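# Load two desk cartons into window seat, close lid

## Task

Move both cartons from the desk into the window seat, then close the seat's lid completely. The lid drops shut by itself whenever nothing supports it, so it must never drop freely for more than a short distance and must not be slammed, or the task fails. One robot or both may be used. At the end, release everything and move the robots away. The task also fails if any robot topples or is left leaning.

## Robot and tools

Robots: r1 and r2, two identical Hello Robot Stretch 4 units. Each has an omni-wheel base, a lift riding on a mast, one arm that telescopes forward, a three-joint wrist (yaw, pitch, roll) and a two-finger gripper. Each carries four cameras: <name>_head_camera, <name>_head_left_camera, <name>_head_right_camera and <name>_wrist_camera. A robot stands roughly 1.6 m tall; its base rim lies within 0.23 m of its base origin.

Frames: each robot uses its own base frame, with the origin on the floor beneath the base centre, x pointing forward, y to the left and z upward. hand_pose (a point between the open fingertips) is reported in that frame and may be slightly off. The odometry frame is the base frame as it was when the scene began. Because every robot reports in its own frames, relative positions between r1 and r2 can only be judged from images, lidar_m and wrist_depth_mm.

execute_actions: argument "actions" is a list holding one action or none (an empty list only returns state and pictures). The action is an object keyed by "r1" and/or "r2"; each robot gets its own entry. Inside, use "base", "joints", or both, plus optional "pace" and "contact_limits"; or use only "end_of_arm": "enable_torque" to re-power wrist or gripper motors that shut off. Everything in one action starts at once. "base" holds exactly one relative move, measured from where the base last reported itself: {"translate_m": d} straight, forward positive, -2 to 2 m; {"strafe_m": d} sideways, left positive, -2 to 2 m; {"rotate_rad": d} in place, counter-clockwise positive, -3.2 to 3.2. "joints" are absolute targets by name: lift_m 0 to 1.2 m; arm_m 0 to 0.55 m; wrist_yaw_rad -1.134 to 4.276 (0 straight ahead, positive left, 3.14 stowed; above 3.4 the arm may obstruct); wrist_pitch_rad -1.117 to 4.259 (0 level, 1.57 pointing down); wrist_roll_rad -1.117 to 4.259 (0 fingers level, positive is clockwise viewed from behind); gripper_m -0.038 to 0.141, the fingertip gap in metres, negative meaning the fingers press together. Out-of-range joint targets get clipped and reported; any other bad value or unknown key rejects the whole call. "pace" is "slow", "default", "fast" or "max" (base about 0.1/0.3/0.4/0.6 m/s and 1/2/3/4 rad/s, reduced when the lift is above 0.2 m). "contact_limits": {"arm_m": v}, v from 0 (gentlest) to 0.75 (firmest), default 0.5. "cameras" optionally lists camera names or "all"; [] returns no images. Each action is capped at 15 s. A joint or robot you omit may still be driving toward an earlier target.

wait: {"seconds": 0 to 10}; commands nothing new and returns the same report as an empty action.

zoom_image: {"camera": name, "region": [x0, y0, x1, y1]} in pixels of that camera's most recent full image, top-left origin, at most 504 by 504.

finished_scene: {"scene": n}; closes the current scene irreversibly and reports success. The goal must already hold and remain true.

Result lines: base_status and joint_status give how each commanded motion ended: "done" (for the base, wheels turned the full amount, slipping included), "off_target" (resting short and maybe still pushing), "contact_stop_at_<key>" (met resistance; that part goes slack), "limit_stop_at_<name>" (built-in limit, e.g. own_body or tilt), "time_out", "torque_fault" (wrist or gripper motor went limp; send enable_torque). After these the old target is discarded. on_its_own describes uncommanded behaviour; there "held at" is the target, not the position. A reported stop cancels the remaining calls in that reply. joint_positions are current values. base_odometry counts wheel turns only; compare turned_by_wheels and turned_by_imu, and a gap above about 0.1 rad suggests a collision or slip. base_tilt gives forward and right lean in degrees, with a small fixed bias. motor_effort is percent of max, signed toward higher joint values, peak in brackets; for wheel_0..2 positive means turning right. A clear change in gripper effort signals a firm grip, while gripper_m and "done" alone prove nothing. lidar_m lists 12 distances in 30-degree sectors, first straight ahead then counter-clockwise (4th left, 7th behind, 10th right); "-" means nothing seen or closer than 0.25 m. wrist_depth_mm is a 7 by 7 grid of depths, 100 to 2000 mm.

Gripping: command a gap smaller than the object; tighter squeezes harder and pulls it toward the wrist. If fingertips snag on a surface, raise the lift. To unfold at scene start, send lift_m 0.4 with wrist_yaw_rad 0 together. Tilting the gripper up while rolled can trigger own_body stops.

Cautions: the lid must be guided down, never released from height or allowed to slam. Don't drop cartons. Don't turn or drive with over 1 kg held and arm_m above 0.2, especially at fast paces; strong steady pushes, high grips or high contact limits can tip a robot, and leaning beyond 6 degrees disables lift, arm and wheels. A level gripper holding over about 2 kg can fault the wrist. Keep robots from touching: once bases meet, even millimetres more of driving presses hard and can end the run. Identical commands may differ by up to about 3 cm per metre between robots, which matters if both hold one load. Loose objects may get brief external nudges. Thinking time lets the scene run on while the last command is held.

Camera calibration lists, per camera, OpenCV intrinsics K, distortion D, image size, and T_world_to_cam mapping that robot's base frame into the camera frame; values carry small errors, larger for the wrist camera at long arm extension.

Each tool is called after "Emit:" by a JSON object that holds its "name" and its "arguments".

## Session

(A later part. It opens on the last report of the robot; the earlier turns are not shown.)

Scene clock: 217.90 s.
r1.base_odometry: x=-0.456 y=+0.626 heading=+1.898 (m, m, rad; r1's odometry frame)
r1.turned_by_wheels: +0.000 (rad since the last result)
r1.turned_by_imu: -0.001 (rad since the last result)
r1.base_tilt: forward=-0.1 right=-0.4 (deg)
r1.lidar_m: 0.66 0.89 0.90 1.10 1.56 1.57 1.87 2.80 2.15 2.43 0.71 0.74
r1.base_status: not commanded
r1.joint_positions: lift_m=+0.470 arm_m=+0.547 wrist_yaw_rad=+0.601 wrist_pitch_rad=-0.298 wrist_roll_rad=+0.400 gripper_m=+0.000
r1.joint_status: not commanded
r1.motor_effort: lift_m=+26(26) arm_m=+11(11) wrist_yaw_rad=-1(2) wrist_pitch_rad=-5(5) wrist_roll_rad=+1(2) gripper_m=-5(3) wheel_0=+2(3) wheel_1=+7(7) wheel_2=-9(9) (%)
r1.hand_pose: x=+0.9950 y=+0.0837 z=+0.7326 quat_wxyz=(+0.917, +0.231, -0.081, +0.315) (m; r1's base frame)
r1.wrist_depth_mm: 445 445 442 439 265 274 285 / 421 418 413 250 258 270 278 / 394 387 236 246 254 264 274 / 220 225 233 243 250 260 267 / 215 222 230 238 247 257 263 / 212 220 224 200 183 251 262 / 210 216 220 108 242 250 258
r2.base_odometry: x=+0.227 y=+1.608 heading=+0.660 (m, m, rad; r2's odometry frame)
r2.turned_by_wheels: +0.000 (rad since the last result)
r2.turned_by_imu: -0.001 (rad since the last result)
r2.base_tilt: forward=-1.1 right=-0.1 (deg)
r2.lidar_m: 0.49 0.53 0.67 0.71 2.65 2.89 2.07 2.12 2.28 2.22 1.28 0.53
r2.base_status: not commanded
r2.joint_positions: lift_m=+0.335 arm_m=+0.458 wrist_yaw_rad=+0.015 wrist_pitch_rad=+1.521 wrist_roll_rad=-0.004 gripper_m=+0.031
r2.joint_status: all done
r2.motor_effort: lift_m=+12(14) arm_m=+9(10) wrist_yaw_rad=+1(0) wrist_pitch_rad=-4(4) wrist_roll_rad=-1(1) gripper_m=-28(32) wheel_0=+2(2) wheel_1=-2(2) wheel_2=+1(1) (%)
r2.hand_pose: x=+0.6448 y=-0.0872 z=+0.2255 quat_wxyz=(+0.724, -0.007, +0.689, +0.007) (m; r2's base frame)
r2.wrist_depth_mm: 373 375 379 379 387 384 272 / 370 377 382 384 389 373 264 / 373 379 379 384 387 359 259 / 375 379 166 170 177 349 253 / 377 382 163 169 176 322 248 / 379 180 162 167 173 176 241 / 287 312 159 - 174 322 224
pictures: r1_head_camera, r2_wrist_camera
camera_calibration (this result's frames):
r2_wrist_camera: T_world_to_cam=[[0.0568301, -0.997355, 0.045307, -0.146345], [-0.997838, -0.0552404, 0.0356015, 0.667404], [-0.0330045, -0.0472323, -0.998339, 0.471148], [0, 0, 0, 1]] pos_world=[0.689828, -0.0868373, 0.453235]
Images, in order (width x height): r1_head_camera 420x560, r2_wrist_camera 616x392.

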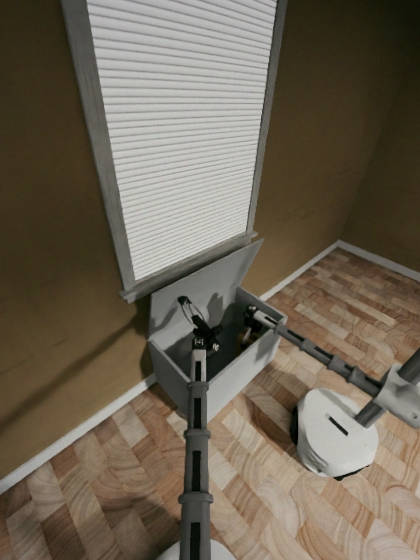

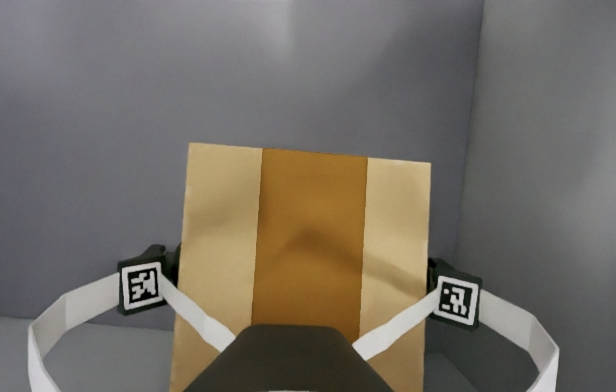

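Emit:
{"name": "execute_actions", "arguments": {"actions": [{"r2": {"joints": {"gripper_m": 0.14}}}], "cameras": ["r2_wrist_camera"]}}

Emit:
{"name": "execute_actions", "arguments": {"actions": [{"r2": {"joints": {"lift_m": 0.62}, "pace": "fast"}}], "cameras": ["r2_wrist_camera", "r2_head_camera"]}}

Scene clock: 223.27 s.
r1.base_odometry: x=-0.456 y=+0.626 heading=+1.898 (m, m, rad; r1's odometry frame)
r1.turned_by_wheels: +0.000 (rad since the last result)
r1.turned_by_imu: -0.001 (rad since the last result)
r1.base_tilt: forward=-0.1 right=-0.5 (deg)
r1.lidar_m: 0.65 0.89 0.88 1.08 1.55 1.56 1.89 2.82 2.16 2.47 0.70 0.76
r1.base_status: not commanded
r1.joint_positions: lift_m=+0.470 arm_m=+0.547 wrist_yaw_rad=+0.601 wrist_pitch_rad=-0.298 wrist_roll_rad=+0.400 gripper_m=+0.000
r1.joint_status: not commanded
r1.motor_effort: lift_m=+26(26) arm_m=+11(11) wrist_yaw_rad=-1(1) wrist_pitch_rad=-5(3) wrist_roll_rad=+1(1) gripper_m=-8(4) wheel_0=+3(3) wheel_1=+7(7) wheel_2=-9(9) (%)
r1.hand_pose: x=+0.9950 y=+0.0837 z=+0.7326 quat_wxyz=(+0.917, +0.231, -0.081, +0.315) (m; r1's base frame)
r1.wrist_depth_mm: 449 442 439 436 264 276 283 / 418 413 413 250 258 270 277 / 392 392 237 245 255 265 273 / 220 225 233 242 250 259 268 / 216 222 230 238 247 256 263 / 211 220 224 201 183 252 260 / 210 215 221 108 241 250 257
r2.base_odometry: x=+0.227 y=+1.608 heading=+0.660 (m, m, rad; r2's odometry frame)
r2.turned_by_wheels: +0.000 (rad since the last result)
r2.turned_by_imu: -0.001 (rad since the last result)
r2.base_tilt: forward=-1.0 right=-0.3 (deg)
r2.lidar_m: 0.50 0.55 0.68 0.71 2.66 2.88 2.13 2.10 2.28 2.22 1.29 0.52
r2.base_status: not commanded
r2.joint_positions: lift_m=+0.335 arm_m=+0.458 wrist_yaw_rad=+0.015 wrist_pitch_rad=+1.521 wrist_roll_rad=-0.004 gripper_m=+0.140
r2.joint_status: all done
r2.motor_effort: lift_m=+12(12) arm_m=+10(10) wrist_yaw_rad=+2(6) wrist_pitch_rad=-2(15) wrist_roll_rad=+0(1) gripper_m=-1(26) wheel_0=+2(2) wheel_1=-1(2) wheel_2=+1(1) (%)
r2.hand_pose: x=+0.6449 y=-0.0872 z=+0.2255 quat_wxyz=(+0.725, -0.006, +0.689, +0.007) (m; r2's base frame)
r2.wrist_depth_mm: 377 379 379 384 389 389 273 / 375 379 382 387 389 377 266 / 375 379 384 384 389 364 259 / 377 379 174 176 392 353 255 / 377 206 175 177 180 307 249 / 377 179 174 176 185 294 244 / 303 296 175 - 345 306 239
pictures: r2_wrist_camera
camera_calibration (this result's frames):
r2_wrist_camera: T_world_to_cam=[[0.056397, -0.997379, 0.0453346, -0.146087], [-0.997886, -0.0548408, 0.0348694, 0.667817], [-0.0322918, -0.0472053, -0.998363, 0.470713], [0, 0, 0, 1]] pos_world=[0.689845, -0.0868607, 0.453279]
Images, in order (width x height): r2_wrist_camera 616x392.

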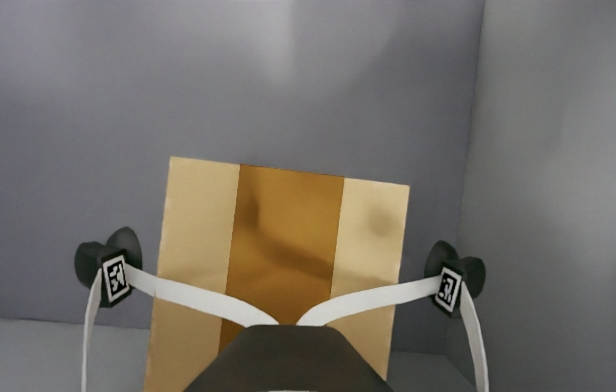

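Scene clock: 225.07 s.
r1.base_odometry: x=-0.456 y=+0.626 heading=+1.898 (m, m, rad; r1's odometry frame)
r1.turned_by_wheels: +0.000 (rad since the last result)
r1.turned_by_imu: +0.000 (rad since the last result)
r1.base_tilt: forward=-0.2 right=-0.5 (deg)
r1.lidar_m: 0.65 0.89 0.91 1.08 1.57 1.57 1.87 2.82 2.18 2.46 0.72 0.74
r1.base_status: not commanded
r1.joint_positions: lift_m=+0.470 arm_m=+0.547 wrist_yaw_rad=+0.601 wrist_pitch_rad=-0.298 wrist_roll_rad=+0.400 gripper_m=+0.000
r1.joint_status: not commanded
r1.motor_effort: lift_m=+26(26) arm_m=+11(11) wrist_yaw_rad=-1(1) wrist_pitch_rad=-3(5) wrist_roll_rad=+1(1) gripper_m=-3(6) wheel_0=+3(3) wheel_1=+7(7) wheel_2=-9(9) (%)
r1.hand_pose: x=+0.9950 y=+0.0837 z=+0.7326 quat_wxyz=(+0.917, +0.231, -0.081, +0.315) (m; r1's base frame)
r1.wrist_depth_mm: 445 445 436 439 264 274 285 / 418 418 413 249 258 270 279 / 394 387 237 245 254 266 274 / 220 225 234 242 250 259 268 / 216 222 230 237 246 256 266 / 212 218 224 200 183 252 260 / 211 216 221 108 241 252 257
r2.base_odometry: x=+0.227 y=+1.608 heading=+0.660 (m, m, rad; r2's odometry frame)
r2.turned_by_wheels: +0.000 (rad since the last result)
r2.turned_by_imu: -0.001 (rad since the last result)
r2.base_tilt: forward=-1.1 right=-0.2 (deg)
r2.lidar_m: 0.50 0.54 0.66 0.71 2.66 2.87 2.10 2.10 2.30 2.21 1.29 0.52
r2.base_status: not commanded
r2.joint_positions: lift_m=+0.620 arm_m=+0.458 wrist_yaw_rad=+0.015 wrist_pitch_rad=+1.520 wrist_roll_rad=-0.004 gripper_m=+0.140
r2.joint_status: all done
r2.motor_effort: lift_m=+22(23) arm_m=+10(10) wrist_yaw_rad=+2(1) wrist_pitch_rad=-2(2) wrist_roll_rad=+0(0) gripper_m=-4(2) wheel_0=+2(1) wheel_1=-1(2) wheel_2=+1(1) (%)
r2.hand_pose: x=+0.6450 y=-0.0872 z=+0.5097 quat_wxyz=(+0.725, -0.006, +0.689, +0.007) (m; r2's base frame)
r2.wrist_depth_mm: 647 647 621 585 544 384 500 / 654 654 661 668 661 370 668 / 647 647 661 676 668 359 750 / 654 661 668 462 640 349 759 / 647 213 640 462 609 317 759 / 413 387 402 439 449 304 759 / 301 309 332 - 370 325 768
pictures: r2_head_camera, r2_wrist_camera
camera_calibration (this result's frames):
r2_wrist_camera: T_world_to_cam=[[0.0565192, -0.997371, 0.0453464, -0.159058], [-0.997888, -0.0549759, 0.0345872, 0.658138], [-0.0320034, -0.0472055, -0.998372, 0.754273], [0, 0, 0, 1]] pos_world=[0.689878, -0.0868523, 0.737495]
Images, in order (width x height): r2_head_camera 420x560, r2_wrist_camera 616x392.

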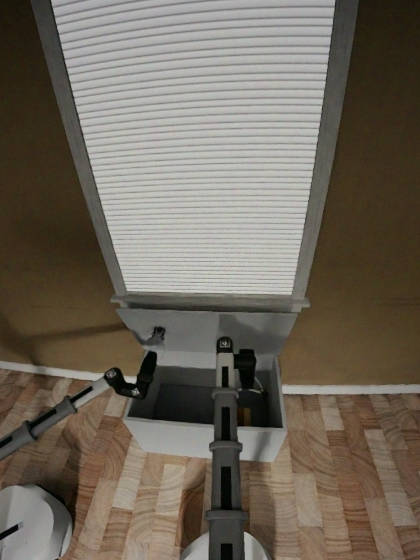

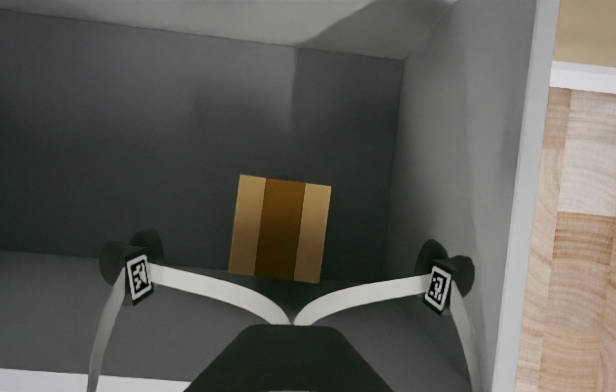

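Emit:
{"name": "execute_actions", "arguments": {"actions": [{"r2": {"base": {"translate_m": -1.4}, "joints": {"arm_m": 0.0}, "pace": "max"}}], "cameras": []}}

Emit:
{"name": "execute_actions", "arguments": {"actions": [{"r2": {"base": {"rotate_rad": -3.105}, "joints": {"wrist_pitch_rad": 0.0, "lift_m": 0.61}, "pace": "fast"}}], "cameras": ["r2_wrist_camera", "r2_head_camera", "r1_head_camera"]}}

Scene clock: 243.13 s.
r1.base_odometry: x=-0.456 y=+0.626 heading=+1.898 (m, m, rad; r1's odometry frame)
r1.turned_by_wheels: +0.000 (rad since the last result)
r1.turned_by_imu: -0.001 (rad since the last result)
r1.base_tilt: forward=-0.2 right=-0.4 (deg)
r1.lidar_m: 0.66 0.88 0.90 1.09 1.55 1.56 1.87 2.81 1.56 1.55 3.17 0.89
r1.base_status: not commanded
r1.joint_positions: lift_m=+0.470 arm_m=+0.547 wrist_yaw_rad=+0.601 wrist_pitch_rad=-0.298 wrist_roll_rad=+0.400 gripper_m=+0.000
r1.joint_status: not commanded
r1.motor_effort: lift_m=+26(26) arm_m=+11(11) wrist_yaw_rad=-1(1) wrist_pitch_rad=-5(2) wrist_roll_rad=+2(2) gripper_m=-5(5) wheel_0=+3(3) wheel_1=+7(7) wheel_2=-9(9) (%)
r1.hand_pose: x=+0.9950 y=+0.0837 z=+0.7326 quat_wxyz=(+0.917, +0.231, -0.081, +0.315) (m; r1's base frame)
r1.wrist_depth_mm: 445 442 439 436 265 274 285 / 418 418 418 249 258 271 278 / 392 384 236 245 254 265 273 / 220 225 233 243 251 260 267 / 215 222 230 237 246 256 266 / 211 219 224 200 183 252 260 / 210 216 221 108 241 250 258
r2.base_odometry: x=-0.879 y=+0.751 heading=+0.660 (m, m, rad; r2's odometry frame)
r2.turned_by_wheels: +0.000 (rad since the last result)
r2.turned_by_imu: +0.001 (rad since the last result)
r2.base_tilt: forward=-1.0 right=-0.1 (deg)
r2.lidar_m: 1.90 1.54 2.63 2.59 1.90 0.63 0.61 0.64 0.92 2.15 2.29 2.40
r2.base_status: done
r2.joint_positions: lift_m=+0.620 arm_m=+0.002 wrist_yaw_rad=+0.015 wrist_pitch_rad=+1.520 wrist_roll_rad=-0.004 gripper_m=+0.140
r2.joint_status: all done
r2.motor_effort: lift_m=+21(22) arm_m=-10(10) wrist_yaw_rad=+0(0) wrist_pitch_rad=-2(2) wrist_roll_rad=+0(1) gripper_m=+1(3) wheel_0=-1(9) wheel_1=-1(9) wheel_2=-2(11) (%)
r2.hand_pose: x=+0.1884 y=-0.0872 z=+0.5098 quat_wxyz=(+0.725, -0.006, +0.689, +0.007) (m; r2's base frame)
r2.wrist_depth_mm: 699 715 723 741 741 732 759 / 707 723 715 732 732 750 750 / 707 715 723 732 741 750 750 / 715 723 723 741 750 759 759 / 715 213 517 521 741 750 750 / 715 512 521 521 732 759 759 / 715 517 517 - 750 759 759
pictures: none
No camera images: the call's "cameras" was empty. Leave "cameras" out to get every camera's image.

Scene clock: 245.53 s.
r1.base_odometry: x=-0.456 y=+0.626 heading=+1.898 (m, m, rad; r1's odometry frame)
r1.turned_by_wheels: +0.000 (rad since the last result)
r1.turned_by_imu: +0.000 (rad since the last result)
r1.base_tilt: forward=-0.3 right=-0.4 (deg)
r1.lidar_m: 0.64 0.89 0.91 1.09 1.56 1.57 1.85 2.81 1.57 1.52 3.18 0.90
r1.base_status: not commanded
r1.joint_positions: lift_m=+0.470 arm_m=+0.547 wrist_yaw_rad=+0.601 wrist_pitch_rad=-0.298 wrist_roll_rad=+0.400 gripper_m=+0.000
r1.joint_status: not commanded
r1.motor_effort: lift_m=+26(26) arm_m=+11(11) wrist_yaw_rad=-1(1) wrist_pitch_rad=-4(4) wrist_roll_rad=+1(2) gripper_m=-4(5) wheel_0=+3(3) wheel_1=+7(7) wheel_2=-9(9) (%)
r1.hand_pose: x=+0.9950 y=+0.0837 z=+0.7326 quat_wxyz=(+0.917, +0.231, -0.081, +0.315) (m; r1's base frame)
r1.wrist_depth_mm: 442 442 436 439 264 274 283 / 421 418 418 249 257 268 281 / 394 387 236 246 254 266 273 / 220 225 234 242 250 259 270 / 215 223 230 236 246 256 265 / 212 220 224 200 182 252 259 / 209 215 220 108 241 250 257
r2.base_odometry: x=-0.879 y=+0.750 heading=-2.446 (m, m, rad; r2's odometry frame)
r2.turned_by_wheels: -3.105 (rad since the last result)
r2.turned_by_imu: -3.142 (rad since the last result)
r2.base_tilt: forward=-1.1 right=-0.1 (deg)
r2.lidar_m: 0.60 0.64 0.95 2.16 2.33 2.40 1.91 1.55 2.63 2.55 1.83 0.63
r2.base_status: done
r2.joint_positions: lift_m=+0.610 arm_m=+0.002 wrist_yaw_rad=+0.015 wrist_pitch_rad=+0.002 wrist_roll_rad=-0.004 gripper_m=+0.140
r2.joint_status: all done
r2.motor_effort: lift_m=+16(19) arm_m=-10(9) wrist_yaw_rad=+0(1) wrist_pitch_rad=-8(13) wrist_roll_rad=-1(1) gripper_m=-2(0) wheel_0=+0(9) wheel_1=+0(11) wheel_2=-1(7) (%)
r2.hand_pose: x=+0.4624 y=-0.0831 z=+0.7876 quat_wxyz=(+1.000, -0.002, +0.001, +0.007) (m; r2's base frame)
r2.wrist_depth_mm: 1160 1160 1118 1138 1118 1118 1118 / 1160 1160 1182 1138 1138 1098 1118 / 1182 1160 1182 1138 1160 1138 1118 / 1182 1160 1160 442 1160 1160 1138 / 500 213 549 445 469 640 1160 / 1205 392 389 387 384 384 392 / 1205 1229 1229 - 778 1205 1160
pictures: r1_head_camera, r2_head_camera, r2_wrist_camera
camera_calibration (this result's frames):
r2_wrist_camera: T_world_to_cam=[[-0.028124, -0.998633, 0.0440582, -0.117194], [-0.0867042, -0.0414725, -0.99537, 0.857505], [0.995837, -0.0318138, -0.0854193, -0.166965], [0, 0, 0, 1]] pos_world=[0.237323, -0.086783, 0.844437]
Images, in order (width x height): r1_head_camera 420x560, r2_head_camera 420x560, r2_wrist_camera 616x392.

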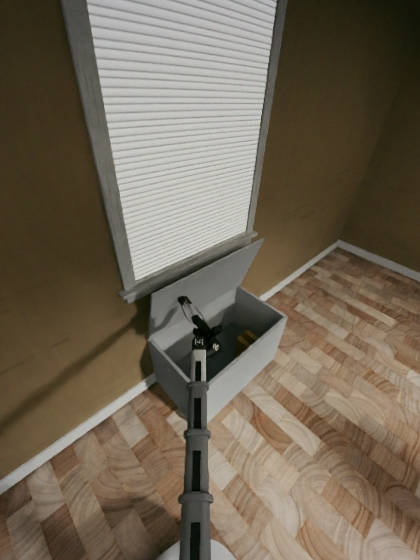

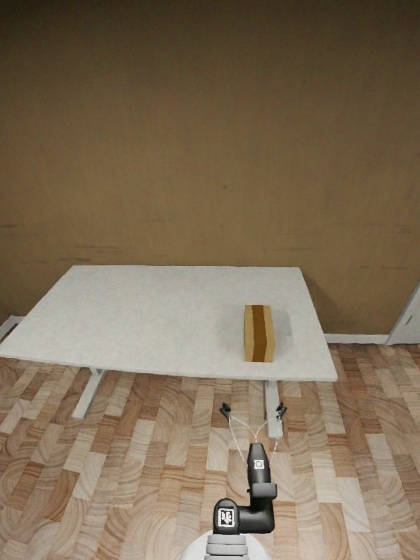

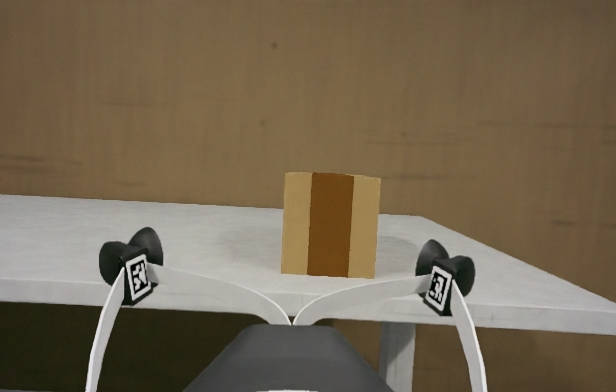

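Emit:
{"name": "execute_actions", "arguments": {"actions": [{"r2": {"base": {"strafe_m": -0.052}, "joints": {"arm_m": 0.12, "lift_m": 0.6}}}], "cameras": []}}

Emit:
{"name": "execute_actions", "arguments": {"actions": [{"r2": {"joints": {"arm_m": 0.272}, "contact_limits": {"arm_m": 0.2}}}], "cameras": ["r2_wrist_camera", "r2_head_camera"]}}

Scene clock: 253.63 s.
r1.base_odometry: x=-0.456 y=+0.626 heading=+1.898 (m, m, rad; r1's odometry frame)
r1.turned_by_wheels: +0.000 (rad since the last result)
r1.turned_by_imu: -0.001 (rad since the last result)
r1.base_tilt: forward=-0.1 right=-0.5 (deg)
r1.lidar_m: 0.65 0.90 0.90 1.10 1.55 1.55 1.88 2.81 1.54 1.50 3.17 0.89
r1.base_status: not commanded
r1.joint_positions: lift_m=+0.470 arm_m=+0.547 wrist_yaw_rad=+0.601 wrist_pitch_rad=-0.298 wrist_roll_rad=+0.400 gripper_m=+0.000
r1.joint_status: not commanded
r1.motor_effort: lift_m=+26(26) arm_m=+11(11) wrist_yaw_rad=-2(2) wrist_pitch_rad=-4(3) wrist_roll_rad=+2(1) gripper_m=-2(5) wheel_0=+3(3) wheel_1=+7(7) wheel_2=-9(9) (%)
r1.hand_pose: x=+0.9950 y=+0.0837 z=+0.7326 quat_wxyz=(+0.917, +0.231, -0.081, +0.315) (m; r1's base frame)
r1.wrist_depth_mm: 445 442 439 439 264 274 283 / 418 415 415 249 258 270 279 / 389 392 236 246 254 265 273 / 220 226 234 242 251 259 270 / 214 222 231 238 246 256 265 / 211 219 224 201 182 252 260 / 210 216 221 108 241 250 257
r2.base_odometry: x=-0.913 y=+0.790 heading=-2.445 (m, m, rad; r2's odometry frame)
r2.turned_by_wheels: +0.000 (rad since the last result)
r2.turned_by_imu: -0.001 (rad since the last result)
r2.base_tilt: forward=-1.1 right=-0.1 (deg)
r2.lidar_m: 0.60 0.66 0.95 2.22 2.38 2.39 1.90 1.52 2.58 2.50 1.83 0.62
r2.base_status: done
r2.joint_positions: lift_m=+0.600 arm_m=+0.118 wrist_yaw_rad=+0.015 wrist_pitch_rad=+0.002 wrist_roll_rad=-0.004 gripper_m=+0.140
r2.joint_status: all done
r2.motor_effort: lift_m=+13(15) arm_m=+10(9) wrist_yaw_rad=+0(0) wrist_pitch_rad=-7(7) wrist_roll_rad=-3(1) gripper_m=-5(1) wheel_0=+1(9) wheel_1=+0(10) wheel_2=+0(2) (%)
r2.hand_pose: x=+0.5790 y=-0.0831 z=+0.7779 quat_wxyz=(+1.000, -0.002, +0.001, +0.008) (m; r2's base frame)
r2.wrist_depth_mm: 1060 1042 1025 1008 1008 976 1008 / 1042 1060 1042 1042 1008 1025 1025 / 1078 1060 1060 1042 1025 1008 1008 / 1060 1060 788 322 1025 1042 1025 / 455 213 397 325 539 668 1025 / 290 268 267 276 281 312 355 / 1098 1098 270 - 267 266 266
pictures: none
No camera images: the call's "cameras" was empty. Leave "cameras" out to get every camera's image.

Scene clock: 255.17 s.
r1.base_odometry: x=-0.456 y=+0.626 heading=+1.898 (m, m, rad; r1's odometry frame)
r1.turned_by_wheels: +0.000 (rad since the last result)
r1.turned_by_imu: +0.000 (rad since the last result)
r1.base_tilt: forward=-0.2 right=-0.3 (deg)
r1.lidar_m: 0.64 0.89 0.89 1.06 1.56 1.58 1.88 2.79 1.53 1.50 3.17 0.90
r1.base_status: not commanded
r1.joint_positions: lift_m=+0.470 arm_m=+0.547 wrist_yaw_rad=+0.601 wrist_pitch_rad=-0.298 wrist_roll_rad=+0.400 gripper_m=+0.000
r1.joint_status: not commanded
r1.motor_effort: lift_m=+26(26) arm_m=+10(10) wrist_yaw_rad=-1(1) wrist_pitch_rad=-3(5) wrist_roll_rad=+2(1) gripper_m=-3(7) wheel_0=+3(3) wheel_1=+7(7) wheel_2=-9(9) (%)
r1.hand_pose: x=+0.9950 y=+0.0837 z=+0.7326 quat_wxyz=(+0.917, +0.231, -0.081, +0.315) (m; r1's base frame)
r1.wrist_depth_mm: 445 442 442 439 263 273 283 / 421 418 413 250 258 270 279 / 394 389 237 247 254 266 274 / 220 225 233 242 251 260 270 / 216 222 231 236 248 257 264 / 212 219 224 201 183 252 259 / 211 216 220 109 241 250 257
r2.base_odometry: x=-0.913 y=+0.790 heading=-2.445 (m, m, rad; r2's odometry frame)
r2.turned_by_wheels: +0.000 (rad since the last result)
r2.turned_by_imu: +0.000 (rad since the last result)
r2.base_tilt: forward=-0.9 right=-0.2 (deg)
r2.lidar_m: 0.61 0.65 0.93 2.22 2.38 2.42 1.88 1.52 2.59 2.51 1.83 0.64
r2.base_status: not commanded
r2.joint_positions: lift_m=+0.600 arm_m=+0.270 wrist_yaw_rad=+0.016 wrist_pitch_rad=+0.002 wrist_roll_rad=-0.004 gripper_m=+0.140
r2.joint_status: all done
r2.motor_effort: lift_m=+13(13) arm_m=+11(11) wrist_yaw_rad=-3(8) wrist_pitch_rad=-6(8) wrist_roll_rad=+0(0) gripper_m=-2(2) wheel_0=+1(1) wheel_1=+0(1) wheel_2=+1(1) (%)
r2.contact_limits: arm_m 0.2
r2.hand_pose: x=+0.7309 y=-0.0828 z=+0.7780 quat_wxyz=(+1.000, -0.002, +0.001, +0.008) (m; r2's base frame)
r2.wrist_depth_mm: 891 878 866 878 854 866 854 / 904 891 878 878 878 866 854 / 904 904 904 891 891 878 866 / 931 917 203 196 878 891 891 / 449 208 204 199 535 585 878 / 289 212 204 198 281 310 353 / 212 212 208 - 232 234 242
pictures: r2_head_camera, r2_wrist_camera
camera_calibration (this result's frames):
r2_wrist_camera: T_world_to_cam=[[-0.0271018, -0.998662, 0.0440483, -0.109659], [-0.086433, -0.0415584, -0.99539, 0.870994], [0.995889, -0.0307841, -0.085191, -0.435329], [0, 0, 0, 1]] pos_world=[0.50585, -0.0867163, 0.834723]
Images, in order (width x height): r2_head_camera 420x560, r2_wrist_camera 616x392.

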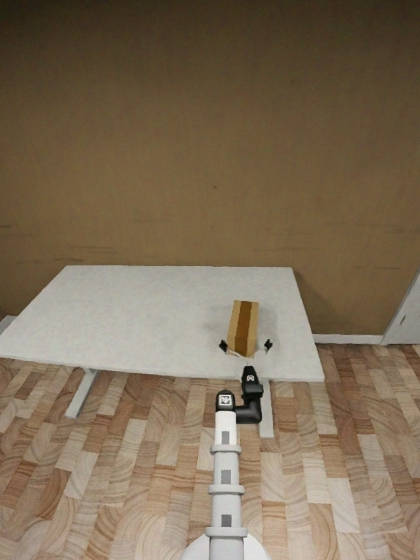

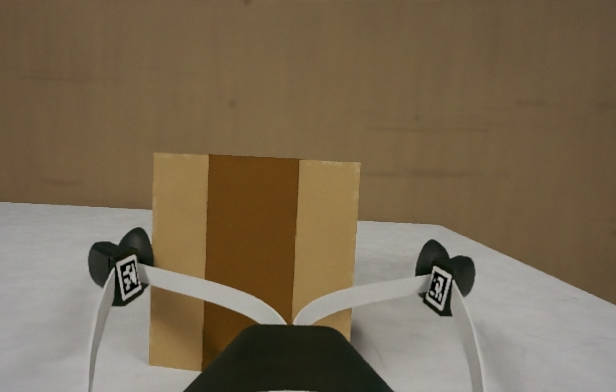

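Emit:
{"name": "execute_actions", "arguments": {"actions": [{"r2": {"base": {"strafe_m": 0.017}}}], "cameras": []}}

Emit:
{"name": "execute_actions", "arguments": {"actions": [{"r2": {"joints": {"arm_m": 0.298}, "contact_limits": {"arm_m": 0.2}}}], "cameras": ["r2_wrist_camera", "r2_head_camera"]}}

Scene clock: 259.17 s.
r1.base_odometry: x=-0.456 y=+0.626 heading=+1.898 (m, m, rad; r1's odometry frame)
r1.turned_by_wheels: +0.000 (rad since the last result)
r1.turned_by_imu: -0.001 (rad since the last result)
r1.base_tilt: forward=-0.1 right=-0.5 (deg)
r1.lidar_m: 0.66 0.88 0.89 1.08 1.54 1.57 1.89 2.82 1.53 1.53 3.18 0.88
r1.base_status: not commanded
r1.joint_positions: lift_m=+0.470 arm_m=+0.547 wrist_yaw_rad=+0.601 wrist_pitch_rad=-0.298 wrist_roll_rad=+0.400 gripper_m=+0.000
r1.joint_status: not commanded
r1.motor_effort: lift_m=+25(26) arm_m=+11(11) wrist_yaw_rad=-1(1) wrist_pitch_rad=-4(3) wrist_roll_rad=+2(1) gripper_m=-5(5) wheel_0=+3(3) wheel_1=+7(7) wheel_2=-9(9) (%)
r1.hand_pose: x=+0.9950 y=+0.0837 z=+0.7326 quat_wxyz=(+0.917, +0.231, -0.081, +0.315) (m; r1's base frame)
r1.wrist_depth_mm: 442 445 442 439 265 276 283 / 415 418 413 250 259 270 279 / 392 387 236 245 254 265 274 / 220 227 234 243 250 262 268 / 216 223 230 237 247 256 265 / 212 219 224 201 183 252 260 / 210 216 222 108 240 250 257
r2.base_odometry: x=-0.902 y=+0.777 heading=-2.445 (m, m, rad; r2's odometry frame)
r2.turned_by_wheels: +0.000 (rad since the last result)
r2.turned_by_imu: -0.001 (rad since the last result)
r2.base_tilt: forward=-0.9 right=-0.2 (deg)
r2.lidar_m: 0.60 0.65 0.96 2.20 2.34 2.41 1.91 1.52 2.60 2.53 1.82 0.64
r2.base_status: done
r2.joint_positions: lift_m=+0.600 arm_m=+0.270 wrist_yaw_rad=+0.015 wrist_pitch_rad=+0.002 wrist_roll_rad=-0.004 gripper_m=+0.140
r2.joint_status: not commanded
r2.motor_effort: lift_m=+13(13) arm_m=+10(10) wrist_yaw_rad=-1(3) wrist_pitch_rad=-7(7) wrist_roll_rad=-1(1) gripper_m=+1(0) wheel_0=+0(7) wheel_1=+1(9) wheel_2=+0(1) (%)
r2.hand_pose: x=+0.7309 y=-0.0830 z=+0.7780 quat_wxyz=(+1.000, -0.002, +0.001, +0.008) (m; r2's base frame)
r2.wrist_depth_mm: 891 878 878 866 866 854 854 / 904 891 878 891 878 866 878 / 904 891 904 878 878 878 866 / 891 904 206 200 878 891 891 / 455 213 208 200 218 574 891 / 287 259 208 199 200 309 353 / 213 206 213 - 229 234 242
pictures: none
No camera images: the call's "cameras" was empty. Leave "cameras" out to get every camera's image.

Scene clock: 259.97 s.
r1.base_odometry: x=-0.456 y=+0.626 heading=+1.898 (m, m, rad; r1's odometry frame)
r1.turned_by_wheels: +0.000 (rad since the last result)
r1.turned_by_imu: +0.000 (rad since the last result)
r1.base_tilt: forward=+0.0 right=-0.5 (deg)
r1.lidar_m: 0.63 0.88 0.90 1.07 1.55 1.57 1.88 2.83 1.52 1.51 3.18 0.89
r1.base_status: not commanded
r1.joint_positions: lift_m=+0.470 arm_m=+0.547 wrist_yaw_rad=+0.601 wrist_pitch_rad=-0.298 wrist_roll_rad=+0.400 gripper_m=+0.000
r1.joint_status: not commanded
r1.motor_effort: lift_m=+26(26) arm_m=+11(11) wrist_yaw_rad=-1(1) wrist_pitch_rad=-5(5) wrist_roll_rad=+2(1) gripper_m=-5(4) wheel_0=+2(3) wheel_1=+7(7) wheel_2=-9(8) (%)
r1.hand_pose: x=+0.9950 y=+0.0837 z=+0.7326 quat_wxyz=(+0.917, +0.231, -0.081, +0.315) (m; r1's base frame)
r1.wrist_depth_mm: 445 445 439 436 263 274 285 / 418 418 410 249 258 268 281 / 394 392 237 245 254 264 273 / 220 226 233 241 252 260 268 / 216 223 231 237 247 256 264 / 212 220 224 200 182 253 259 / 210 215 222 108 242 251 258
r2.base_odometry: x=-0.902 y=+0.777 heading=-2.445 (m, m, rad; r2's odometry frame)
r2.turned_by_wheels: +0.000 (rad since the last result)
r2.turned_by_imu: +0.000 (rad since the last result)
r2.base_tilt: forward=-0.9 right=-0.1 (deg)
r2.lidar_m: 0.59 0.65 0.95 2.18 2.35 2.40 1.91 1.53 2.58 2.54 1.82 0.63
r2.base_status: not commanded
r2.joint_positions: lift_m=+0.600 arm_m=+0.296 wrist_yaw_rad=+0.013 wrist_pitch_rad=+0.002 wrist_roll_rad=-0.004 gripper_m=+0.140
r2.joint_status: all done
r2.motor_effort: lift_m=+13(13) arm_m=+10(11) wrist_yaw_rad=+6(8) wrist_pitch_rad=-8(7) wrist_roll_rad=+0(0) gripper_m=+1(0) wheel_0=+0(0) wheel_1=+0(1) wheel_2=+0(0) (%)
r2.contact_limits: arm_m 0.2
r2.hand_pose: x=+0.7567 y=-0.0837 z=+0.7779 quat_wxyz=(+1.000, -0.002, +0.001, +0.006) (m; r2's base frame)
r2.wrist_depth_mm: 878 866 854 842 831 842 842 / 878 854 854 842 842 842 831 / 878 878 866 866 866 854 854 / 891 878 186 180 854 866 854 / 452 203 187 182 220 580 878 / 286 255 189 182 186 306 349 / 211 203 194 - 229 232 241
pictures: r2_head_camera, r2_wrist_camera
camera_calibration (this result's frames):
r2_wrist_camera: T_world_to_cam=[[-0.0303712, -0.998567, 0.0440558, -0.107432], [-0.0867457, -0.0412766, -0.995375, 0.873378], [0.995767, -0.0340524, -0.0853678, -0.461057], [0, 0, 0, 1]] pos_world=[0.531604, -0.0869284, 0.834712]
Images, in order (width x height): r2_head_camera 420x560, r2_wrist_camera 616x392.

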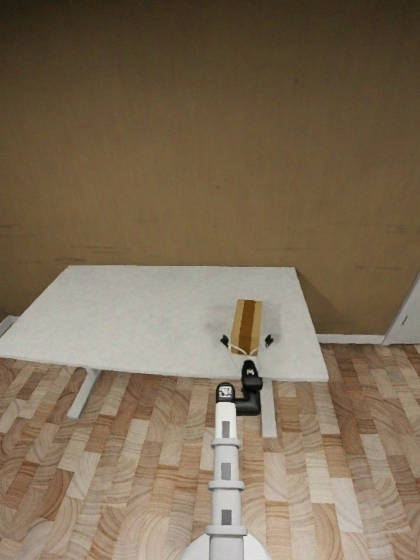

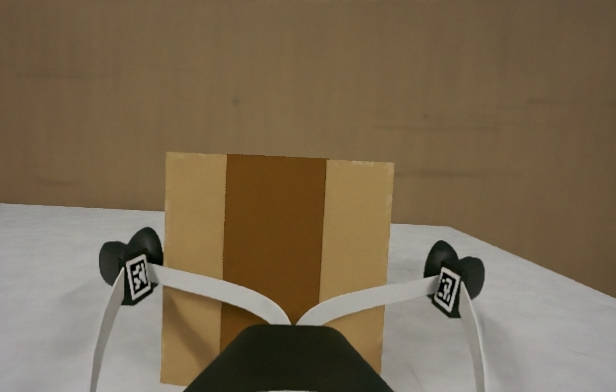

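Close firmly, then lift.

Emit:
{"name": "execute_actions", "arguments": {"actions": [{"r2": {"joints": {"gripper_m": 0.02}}}], "cameras": []}}

Emit:
{"name": "execute_actions", "arguments": {"actions": [{"r2": {"joints": {"lift_m": 0.68}}}], "cameras": ["r2_wrist_camera"]}}

Emit:
{"name": "execute_actions", "arguments": {"actions": [{"r2": {"base": {"translate_m": -0.2}, "joints": {"lift_m": 0.8, "arm_m": 0.05, "wrist_pitch_rad": 0.15}}}], "cameras": ["r2_wrist_camera", "r2_head_camera"]}}

Scene clock: 267.07 s.
r1.base_odometry: x=-0.456 y=+0.626 heading=+1.898 (m, m, rad; r1's odometry frame)
r1.turned_by_wheels: +0.000 (rad since the last result)
r1.turned_by_imu: -0.001 (rad since the last result)
r1.base_tilt: forward=-0.2 right=-0.5 (deg)
r1.lidar_m: 0.64 0.88 0.90 1.06 1.54 1.57 1.88 2.82 1.54 1.52 3.19 0.88
r1.base_status: not commanded
r1.joint_positions: lift_m=+0.470 arm_m=+0.547 wrist_yaw_rad=+0.601 wrist_pitch_rad=-0.298 wrist_roll_rad=+0.400 gripper_m=+0.000
r1.joint_status: not commanded
r1.motor_effort: lift_m=+26(26) arm_m=+11(11) wrist_yaw_rad=-1(1) wrist_pitch_rad=-2(4) wrist_roll_rad=+2(1) gripper_m=-6(6) wheel_0=+3(3) wheel_1=+7(7) wheel_2=-9(9) (%)
r1.hand_pose: x=+0.9950 y=+0.0837 z=+0.7326 quat_wxyz=(+0.917, +0.231, -0.081, +0.315) (m; r1's base frame)
r1.wrist_depth_mm: 442 442 439 439 263 273 285 / 418 418 413 249 258 271 278 / 397 389 237 246 255 265 272 / 220 225 234 242 250 260 268 / 215 223 230 238 246 256 264 / 212 220 224 200 183 252 260 / 211 216 222 109 240 249 256
r2.base_odometry: x=-0.902 y=+0.777 heading=-2.445 (m, m, rad; r2's odometry frame)
r2.turned_by_wheels: +0.000 (rad since the last result)
r2.turned_by_imu: -0.001 (rad since the last result)
r2.base_tilt: forward=-1.0 right=-0.1 (deg)
r2.lidar_m: 0.61 0.65 0.93 2.20 2.33 2.40 1.90 1.55 2.60 2.54 1.78 0.62
r2.base_status: not commanded
r2.joint_positions: lift_m=+0.600 arm_m=+0.296 wrist_yaw_rad=+0.015 wrist_pitch_rad=+0.002 wrist_roll_rad=-0.004 gripper_m=+0.021
r2.joint_status: all done
r2.motor_effort: lift_m=+13(13) arm_m=+8(10) wrist_yaw_rad=+1(8) wrist_pitch_rad=-7(7) wrist_roll_rad=+1(1) gripper_m=-29(32) wheel_0=-1(0) wheel_1=+1(1) wheel_2=+0(0) (%)
r2.hand_pose: x=+0.7571 y=-0.0832 z=+0.7779 quat_wxyz=(+1.000, -0.002, +0.001, +0.007) (m; r2's base frame)
r2.wrist_depth_mm: 854 866 854 842 842 831 820 / 878 854 866 866 854 842 854 / 891 878 866 866 854 854 854 / 891 878 159 156 155 854 866 / 452 178 162 158 156 580 891 / 156 168 162 159 158 174 351 / 202 203 165 - 206 233 226
pictures: none
No camera images: the call's "cameras" was empty. Leave "cameras" out to get every camera's image.

Scene clock: 268.40 s.
r1.base_odometry: x=-0.456 y=+0.626 heading=+1.898 (m, m, rad; r1's odometry frame)
r1.turned_by_wheels: +0.000 (rad since the last result)
r1.turned_by_imu: +0.000 (rad since the last result)
r1.base_tilt: forward=-0.3 right=-0.5 (deg)
r1.lidar_m: 0.62 0.88 0.89 1.10 1.56 1.57 1.87 2.81 1.56 1.53 3.18 0.89
r1.base_status: not commanded
r1.joint_positions: lift_m=+0.470 arm_m=+0.547 wrist_yaw_rad=+0.601 wrist_pitch_rad=-0.298 wrist_roll_rad=+0.400 gripper_m=+0.000
r1.joint_status: not commanded
r1.motor_effort: lift_m=+26(26) arm_m=+11(11) wrist_yaw_rad=-1(1) wrist_pitch_rad=-4(5) wrist_roll_rad=+2(1) gripper_m=-7(5) wheel_0=+2(3) wheel_1=+7(7) wheel_2=-9(9) (%)
r1.hand_pose: x=+0.9950 y=+0.0837 z=+0.7326 quat_wxyz=(+0.917, +0.231, -0.081, +0.315) (m; r1's base frame)
r1.wrist_depth_mm: 445 445 439 436 262 273 283 / 418 413 413 249 259 268 278 / 392 387 236 245 255 265 274 / 220 226 235 242 251 260 268 / 216 223 231 237 247 256 264 / 211 219 224 200 183 253 259 / 209 216 222 109 242 250 256
r2.base_odometry: x=-0.902 y=+0.777 heading=-2.445 (m, m, rad; r2's odometry frame)
r2.turned_by_wheels: +0.000 (rad since the last result)
r2.turned_by_imu: +0.000 (rad since the last result)
r2.base_tilt: forward=-1.1 right=-0.1 (deg)
r2.lidar_m: 0.58 0.66 0.96 2.20 2.34 2.42 1.90 1.54 2.61 2.53 1.84 0.62
r2.base_status: not commanded
r2.joint_positions: lift_m=+0.679 arm_m=+0.296 wrist_yaw_rad=+0.015 wrist_pitch_rad=+0.020 wrist_roll_rad=-0.003 gripper_m=+0.021
r2.joint_status: all done
r2.on_its_own: wrist_pitch_rad is at rest, and its effort (-57) is outside its rest range (-23 to +23)
r2.motor_effort: lift_m=+27(28) arm_m=+8(8) wrist_yaw_rad=+0(1) wrist_pitch_rad=-57(56) wrist_roll_rad=-1(2) gripper_m=-29(29) wheel_0=-1(0) wheel_1=+1(1) wheel_2=+0(0) (%)
r2.hand_pose: x=+0.7571 y=-0.0831 z=+0.8518 quat_wxyz=(+1.000, -0.002, +0.010, +0.007) (m; r2's base frame)
r2.wrist_depth_mm: 854 854 854 842 854 831 831 / 866 854 866 842 842 842 842 / 878 878 866 854 854 854 842 / 891 878 175 173 175 854 866 / 668 621 167 165 166 878 866 / 156 165 160 158 159 174 891 / 315 303 153 - 152 364 357
pictures: r2_wrist_camera
camera_calibration (this result's frames):
r2_wrist_camera: T_world_to_cam=[[-0.0275177, -0.998629, 0.0445257, -0.112636], [-0.103974, -0.0414416, -0.993716, 0.958579], [0.994199, -0.0319743, -0.102691, -0.439044], [0, 0, 0, 1]] pos_world=[0.533065, -0.0867945, 0.912485]
Images, in order (width x height): r2_wrist_camera 616x392.

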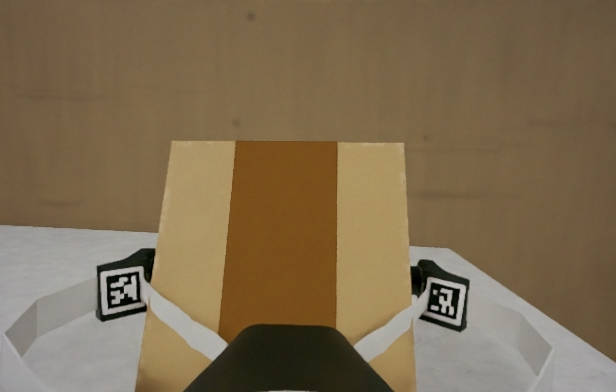

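Scene clock: 270.47 s.
r1.base_odometry: x=-0.456 y=+0.626 heading=+1.898 (m, m, rad; r1's odometry frame)
r1.turned_by_wheels: +0.000 (rad since the last result)
r1.turned_by_imu: +0.000 (rad since the last result)
r1.base_tilt: forward=-0.1 right=-0.4 (deg)
r1.lidar_m: 0.66 0.89 0.89 1.07 1.56 1.56 1.89 2.82 1.46 1.34 3.17 0.87
r1.base_status: not commanded
r1.joint_positions: lift_m=+0.470 arm_m=+0.547 wrist_yaw_rad=+0.601 wrist_pitch_rad=-0.298 wrist_roll_rad=+0.400 gripper_m=+0.000
r1.joint_status: not commanded
r1.motor_effort: lift_m=+26(26) arm_m=+11(11) wrist_yaw_rad=-2(2) wrist_pitch_rad=-4(2) wrist_roll_rad=+2(2) gripper_m=-5(8) wheel_0=+3(3) wheel_1=+7(7) wheel_2=-9(9) (%)
r1.hand_pose: x=+0.9950 y=+0.0837 z=+0.7326 quat_wxyz=(+0.917, +0.231, -0.081, +0.315) (m; r1's base frame)
r1.wrist_depth_mm: 442 445 439 442 264 276 283 / 421 415 415 248 259 271 277 / 392 389 236 245 255 264 273 / 220 225 234 241 250 260 270 / 215 222 229 238 247 256 265 / 212 219 223 201 183 254 259 / 210 215 221 108 240 249 256
r2.base_odometry: x=-0.748 y=+0.905 heading=-2.446 (m, m, rad; r2's odometry frame)
r2.turned_by_wheels: -0.001 (rad since the last result)
r2.turned_by_imu: -0.001 (rad since the last result)
r2.base_tilt: forward=-0.9 right=-0.1 (deg)
r2.lidar_m: 0.49 0.86 1.21 2.20 2.39 2.21 1.71 1.33 2.59 2.52 2.11 0.51
r2.base_status: done
r2.joint_positions: lift_m=+0.799 arm_m=+0.052 wrist_yaw_rad=+0.015 wrist_pitch_rad=+0.170 wrist_roll_rad=-0.003 gripper_m=+0.021
r2.joint_status: all done
r2.on_its_own: wrist_pitch_rad is at rest, and its effort (-59) is outside its rest range (-23 to +23)
r2.motor_effort: lift_m=+27(28) arm_m=-10(11) wrist_yaw_rad=+0(3) wrist_pitch_rad=-59(62) wrist_roll_rad=-2(5) gripper_m=-30(33) wheel_0=-3(6) wheel_1=-3(6) wheel_2=-2(10) (%)
r2.hand_pose: x=+0.5082 y=-0.0832 z=+0.9286 quat_wxyz=(+0.996, -0.002, +0.085, +0.008) (m; r2's base frame)
r2.wrist_depth_mm: 1281 1229 1205 1229 1205 1182 1182 / 1255 1255 1255 1255 1229 1229 1229 / 1336 1308 1281 1281 1281 1255 1281 / 1042 1060 179 179 183 1281 1308 / 691 668 169 169 170 1366 1366 / 155 165 160 159 160 174 1430 / 1464 1336 150 - 152 1499 1430
pictures: r2_head_camera, r2_wrist_camera
camera_calibration (this result's frames):
r2_wrist_camera: T_world_to_cam=[[-0.0203878, -0.998548, 0.0498583, -0.131516], [-0.251804, -0.0431327, -0.966816, 1.05901], [0.967563, -0.0322658, -0.250559, -0.0328658], [0, 0, 0, 1]] pos_world=[0.295783, -0.0867076, 1.02219]
Images, in order (width x height): r2_head_camera 420x560, r2_wrist_camera 616x392.

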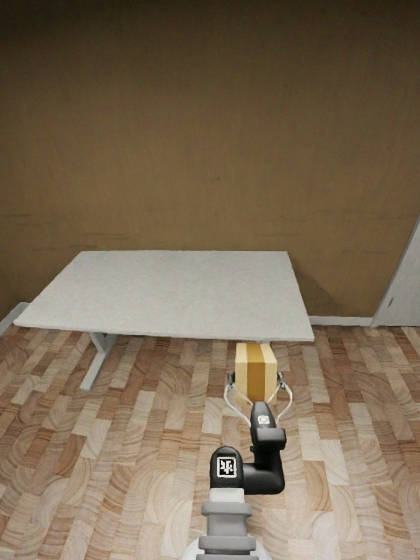

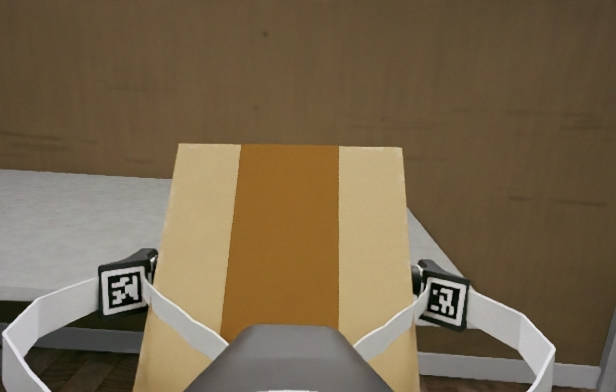

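Emit:
{"name": "execute_actions", "arguments": {"actions": [{"r2": {"base": {"rotate_rad": 3.105}, "joints": {"wrist_pitch_rad": 1.15, "gripper_m": 0.0}}}], "cameras": ["r2_wrist_camera", "r2_head_camera"]}}

Scene clock: 277.57 s.
r1.base_odometry: x=-0.456 y=+0.626 heading=+1.898 (m, m, rad; r1's odometry frame)
r1.turned_by_wheels: +0.000 (rad since the last result)
r1.turned_by_imu: -0.001 (rad since the last result)
r1.base_tilt: forward=-0.1 right=-0.4 (deg)
r1.lidar_m: 0.66 0.89 0.90 1.10 1.57 1.54 1.89 2.81 1.40 1.29 3.18 0.90
r1.base_status: not commanded
r1.joint_positions: lift_m=+0.470 arm_m=+0.547 wrist_yaw_rad=+0.601 wrist_pitch_rad=-0.298 wrist_roll_rad=+0.400 gripper_m=+0.000
r1.joint_status: not commanded
r1.motor_effort: lift_m=+25(26) arm_m=+10(11) wrist_yaw_rad=-1(1) wrist_pitch_rad=-5(4) wrist_roll_rad=+1(2) gripper_m=-3(8) wheel_0=+3(3) wheel_1=+7(7) wheel_2=-9(9) (%)
r1.hand_pose: x=+0.9950 y=+0.0837 z=+0.7326 quat_wxyz=(+0.917, +0.231, -0.081, +0.315) (m; r1's base frame)
r1.wrist_depth_mm: 442 445 436 436 264 273 283 / 418 418 413 250 258 271 279 / 392 387 236 245 254 265 274 / 220 225 234 242 251 262 270 / 215 222 229 237 247 257 265 / 211 220 224 200 183 252 259 / 211 216 221 108 240 250 255
r2.base_odometry: x=-0.748 y=+0.905 heading=+0.659 (m, m, rad; r2's odometry frame)
r2.turned_by_wheels: +3.105 (rad since the last result)
r2.turned_by_imu: +3.140 (rad since the last result)
r2.base_tilt: forward=-1.0 right=+0.0 (deg)
r2.lidar_m: 0.28 1.37 2.58 2.54 2.14 0.84 0.81 0.83 1.24 2.19 2.32 0.29
r2.base_status: done
r2.joint_positions: lift_m=+0.799 arm_m=+0.052 wrist_yaw_rad=+0.015 wrist_pitch_rad=+1.157 wrist_roll_rad=-0.003 gripper_m=+0.001
r2.joint_status: all done
r2.motor_effort: lift_m=+26(27) arm_m=-9(10) wrist_yaw_rad=-1(7) wrist_pitch_rad=-20(52) wrist_roll_rad=-3(2) gripper_m=-38(42) wheel_0=-2(10) wheel_1=-2(7) wheel_2=+0(8) (%)
r2.hand_pose: x=+0.3399 y=-0.0856 z=+0.7134 quat_wxyz=(+0.837, -0.006, +0.547, +0.007) (m; r2's base frame)
r2.wrist_depth_mm: 1098 1098 1138 1182 1182 1229 1205 / 1060 1060 1078 1118 1118 1138 1160 / 1008 1008 1042 1060 1042 1060 1078 / 960 976 171 170 171 1025 1025 / 904 904 164 163 164 960 991 / 150 161 158 156 157 170 917 / 842 820 127 - 150 878 891
pictures: r2_head_camera, r2_wrist_camera
camera_calibration (this result's frames):
r2_wrist_camera: T_world_to_cam=[[0.0378049, -0.997656, 0.0570386, -0.15149], [-0.94498, -0.0542526, -0.322598, 0.583569], [0.324936, -0.0417045, -0.944816, 0.788884], [0, 0, 0, 1]] pos_world=[0.300852, -0.086575, 0.942249]
Images, in order (width x height): r2_head_camera 420x560, r2_wrist_camera 616x392.

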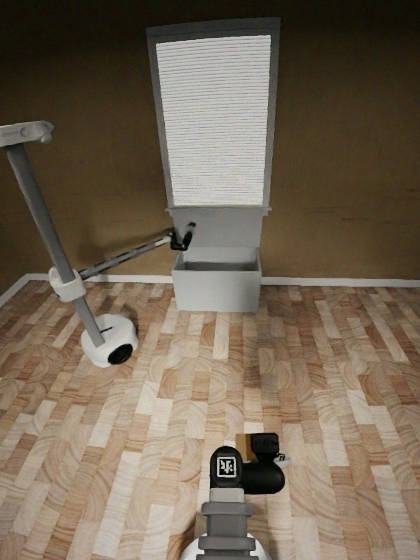

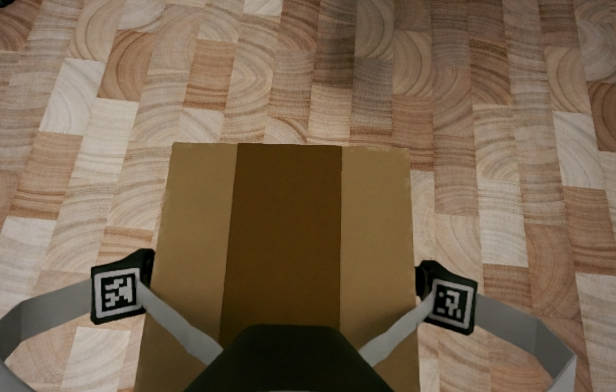

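Emit:
{"name": "execute_actions", "arguments": {"actions": [{"r2": {"base": {"translate_m": 1.2}, "pace": "fast"}}], "cameras": []}}

Emit:
{"name": "execute_actions", "arguments": {"actions": [{"r2": {"base": {"strafe_m": 0.14}, "joints": {"arm_m": 0.19}}}], "cameras": ["r2_wrist_camera", "r2_head_camera", "r1_head_camera"]}}

Scene clock: 290.33 s.
r1.base_odometry: x=-0.456 y=+0.626 heading=+1.898 (m, m, rad; r1's odometry frame)
r1.turned_by_wheels: +0.000 (rad since the last result)
r1.turned_by_imu: -0.002 (rad since the last result)
r1.base_tilt: forward=-0.2 right=-0.5 (deg)
r1.lidar_m: 0.64 0.90 0.90 1.09 1.56 1.56 1.89 2.79 2.16 2.43 0.68 0.70
r1.base_status: not commanded
r1.joint_positions: lift_m=+0.470 arm_m=+0.547 wrist_yaw_rad=+0.601 wrist_pitch_rad=-0.298 wrist_roll_rad=+0.400 gripper_m=+0.000
r1.joint_status: not commanded
r1.motor_effort: lift_m=+26(25) arm_m=+11(10) wrist_yaw_rad=-2(1) wrist_pitch_rad=-6(4) wrist_roll_rad=+1(2) gripper_m=-6(7) wheel_0=+3(3) wheel_1=+7(7) wheel_2=-8(9) (%)
r1.hand_pose: x=+0.9950 y=+0.0837 z=+0.7326 quat_wxyz=(+0.917, +0.231, -0.081, +0.315) (m; r1's base frame)
r1.wrist_depth_mm: 445 445 442 436 264 276 283 / 418 421 413 250 257 270 278 / 394 387 236 245 256 264 274 / 220 226 234 242 251 262 268 / 216 222 230 237 247 257 265 / 212 219 224 200 182 253 259 / 210 216 222 108 241 250 256
r2.base_odometry: x=+0.200 y=+1.640 heading=+0.659 (m, m, rad; r2's odometry frame)
r2.turned_by_wheels: +0.000 (rad since the last result)
r2.turned_by_imu: -0.005 (rad since the last result)
r2.base_tilt: forward=-1.0 right=-0.2 (deg)
r2.lidar_m: 0.26 0.54 0.64 0.68 2.64 2.88 2.09 2.11 2.31 2.27 1.26 0.26
r2.base_status: done
r2.joint_positions: lift_m=+0.799 arm_m=+0.052 wrist_yaw_rad=+0.015 wrist_pitch_rad=+1.157 wrist_roll_rad=-0.003 gripper_m=+0.001
r2.joint_status: not commanded
r2.motor_effort: lift_m=+26(26) arm_m=-9(9) wrist_yaw_rad=+0(1) wrist_pitch_rad=-21(24) wrist_roll_rad=-2(2) gripper_m=-39(36) wheel_0=+3(7) wheel_1=+3(7) wheel_2=+1(16) (%)
r2.hand_pose: x=+0.3399 y=-0.0856 z=+0.7134 quat_wxyz=(+0.837, -0.006, +0.547, +0.007) (m; r2's base frame)
r2.wrist_depth_mm: 732 891 866 866 788 820 820 / 750 991 1025 1008 854 1008 991 / 585 597 960 750 627 1060 1098 / 866 723 172 170 172 1025 1025 / 904 190 164 163 164 960 960 / 150 160 157 156 157 170 931 / 842 831 126 - 150 891 891
pictures: none
No camera images: the call's "cameras" was empty. Leave "cameras" out to get every camera's image.

Scene clock: 292.00 s.
r1.base_odometry: x=-0.456 y=+0.626 heading=+1.898 (m, m, rad; r1's odometry frame)
r1.turned_by_wheels: +0.000 (rad since the last result)
r1.turned_by_imu: +0.000 (rad since the last result)
r1.base_tilt: forward=-0.2 right=-0.4 (deg)
r1.lidar_m: 0.65 0.89 0.90 1.09 1.55 1.58 1.89 2.82 2.16 2.43 0.54 0.59
r1.base_status: not commanded
r1.joint_positions: lift_m=+0.470 arm_m=+0.547 wrist_yaw_rad=+0.601 wrist_pitch_rad=-0.298 wrist_roll_rad=+0.400 gripper_m=+0.000
r1.joint_status: not commanded
r1.motor_effort: lift_m=+26(26) arm_m=+11(11) wrist_yaw_rad=-1(2) wrist_pitch_rad=-4(4) wrist_roll_rad=+2(1) gripper_m=-3(0) wheel_0=+2(3) wheel_1=+7(7) wheel_2=-9(9) (%)
r1.hand_pose: x=+0.9950 y=+0.0837 z=+0.7326 quat_wxyz=(+0.917, +0.231, -0.081, +0.315) (m; r1's base frame)
r1.wrist_depth_mm: 449 442 439 436 263 276 283 / 418 418 413 250 259 271 279 / 389 384 236 244 254 264 273 / 220 226 234 242 251 260 270 / 216 222 230 237 247 257 265 / 213 220 224 201 183 252 260 / 210 215 222 109 242 251 257
r2.base_odometry: x=+0.115 y=+1.751 heading=+0.659 (m, m, rad; r2's odometry frame)
r2.turned_by_wheels: +0.000 (rad since the last result)
r2.turned_by_imu: -0.001 (rad since the last result)
r2.base_tilt: forward=-1.0 right=-0.2 (deg)
r2.lidar_m: 0.39 0.55 0.56 0.55 2.47 2.90 2.07 2.11 2.49 2.39 1.28 0.41
r2.base_status: done
r2.joint_positions: lift_m=+0.799 arm_m=+0.188 wrist_yaw_rad=+0.015 wrist_pitch_rad=+1.157 wrist_roll_rad=-0.003 gripper_m=+0.001
r2.joint_status: all done
r2.motor_effort: lift_m=+26(26) arm_m=+10(10) wrist_yaw_rad=-1(2) wrist_pitch_rad=-20(28) wrist_roll_rad=-2(3) gripper_m=-35(36) wheel_0=-1(11) wheel_1=+0(10) wheel_2=+0(1) (%)
r2.hand_pose: x=+0.4765 y=-0.0856 z=+0.7134 quat_wxyz=(+0.837, -0.006, +0.547, +0.007) (m; r2's base frame)
r2.wrist_depth_mm: 312 691 707 683 668 647 661 / 549 788 854 854 809 732 778 / 554 809 976 960 976 732 976 / 564 798 171 170 173 707 1008 / 891 187 164 163 164 609 976 / 151 160 156 156 158 170 917 / 831 831 126 - 150 878 878
pictures: r1_head_camera, r2_head_camera, r2_wrist_camera
camera_calibration (this result's frames):
r2_wrist_camera: T_world_to_cam=[[0.0377051, -0.99766, 0.0570381, -0.15662], [-0.944992, -0.054157, -0.322578, 0.712683], [0.324912, -0.0417377, -0.944823, 0.744497], [0, 0, 0, 1]] pos_world=[0.437489, -0.0865829, 0.942247]
Images, in order (width x height): r1_head_camera 420x560, r2_head_camera 420x560, r2_wrist_camera 616x392.

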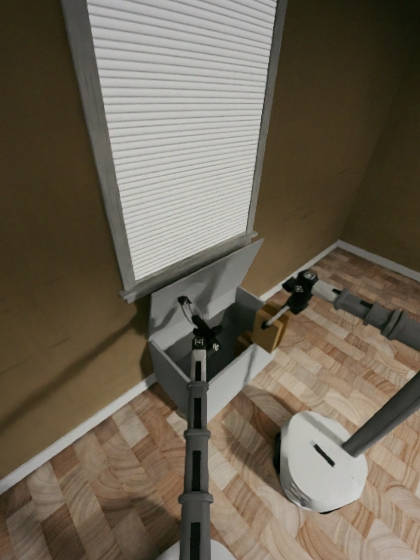

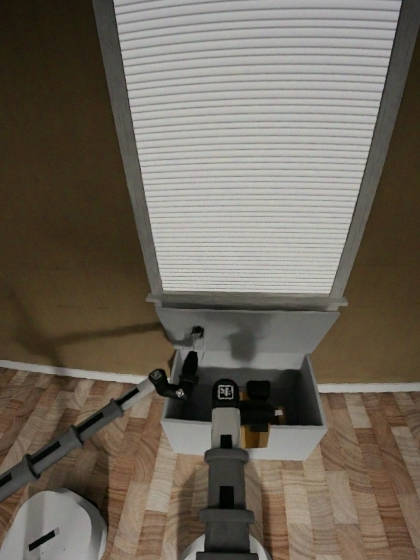

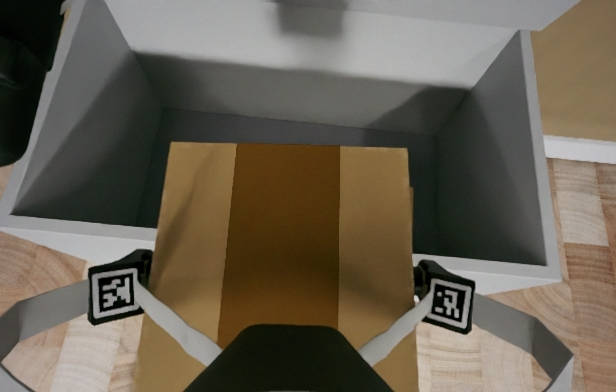

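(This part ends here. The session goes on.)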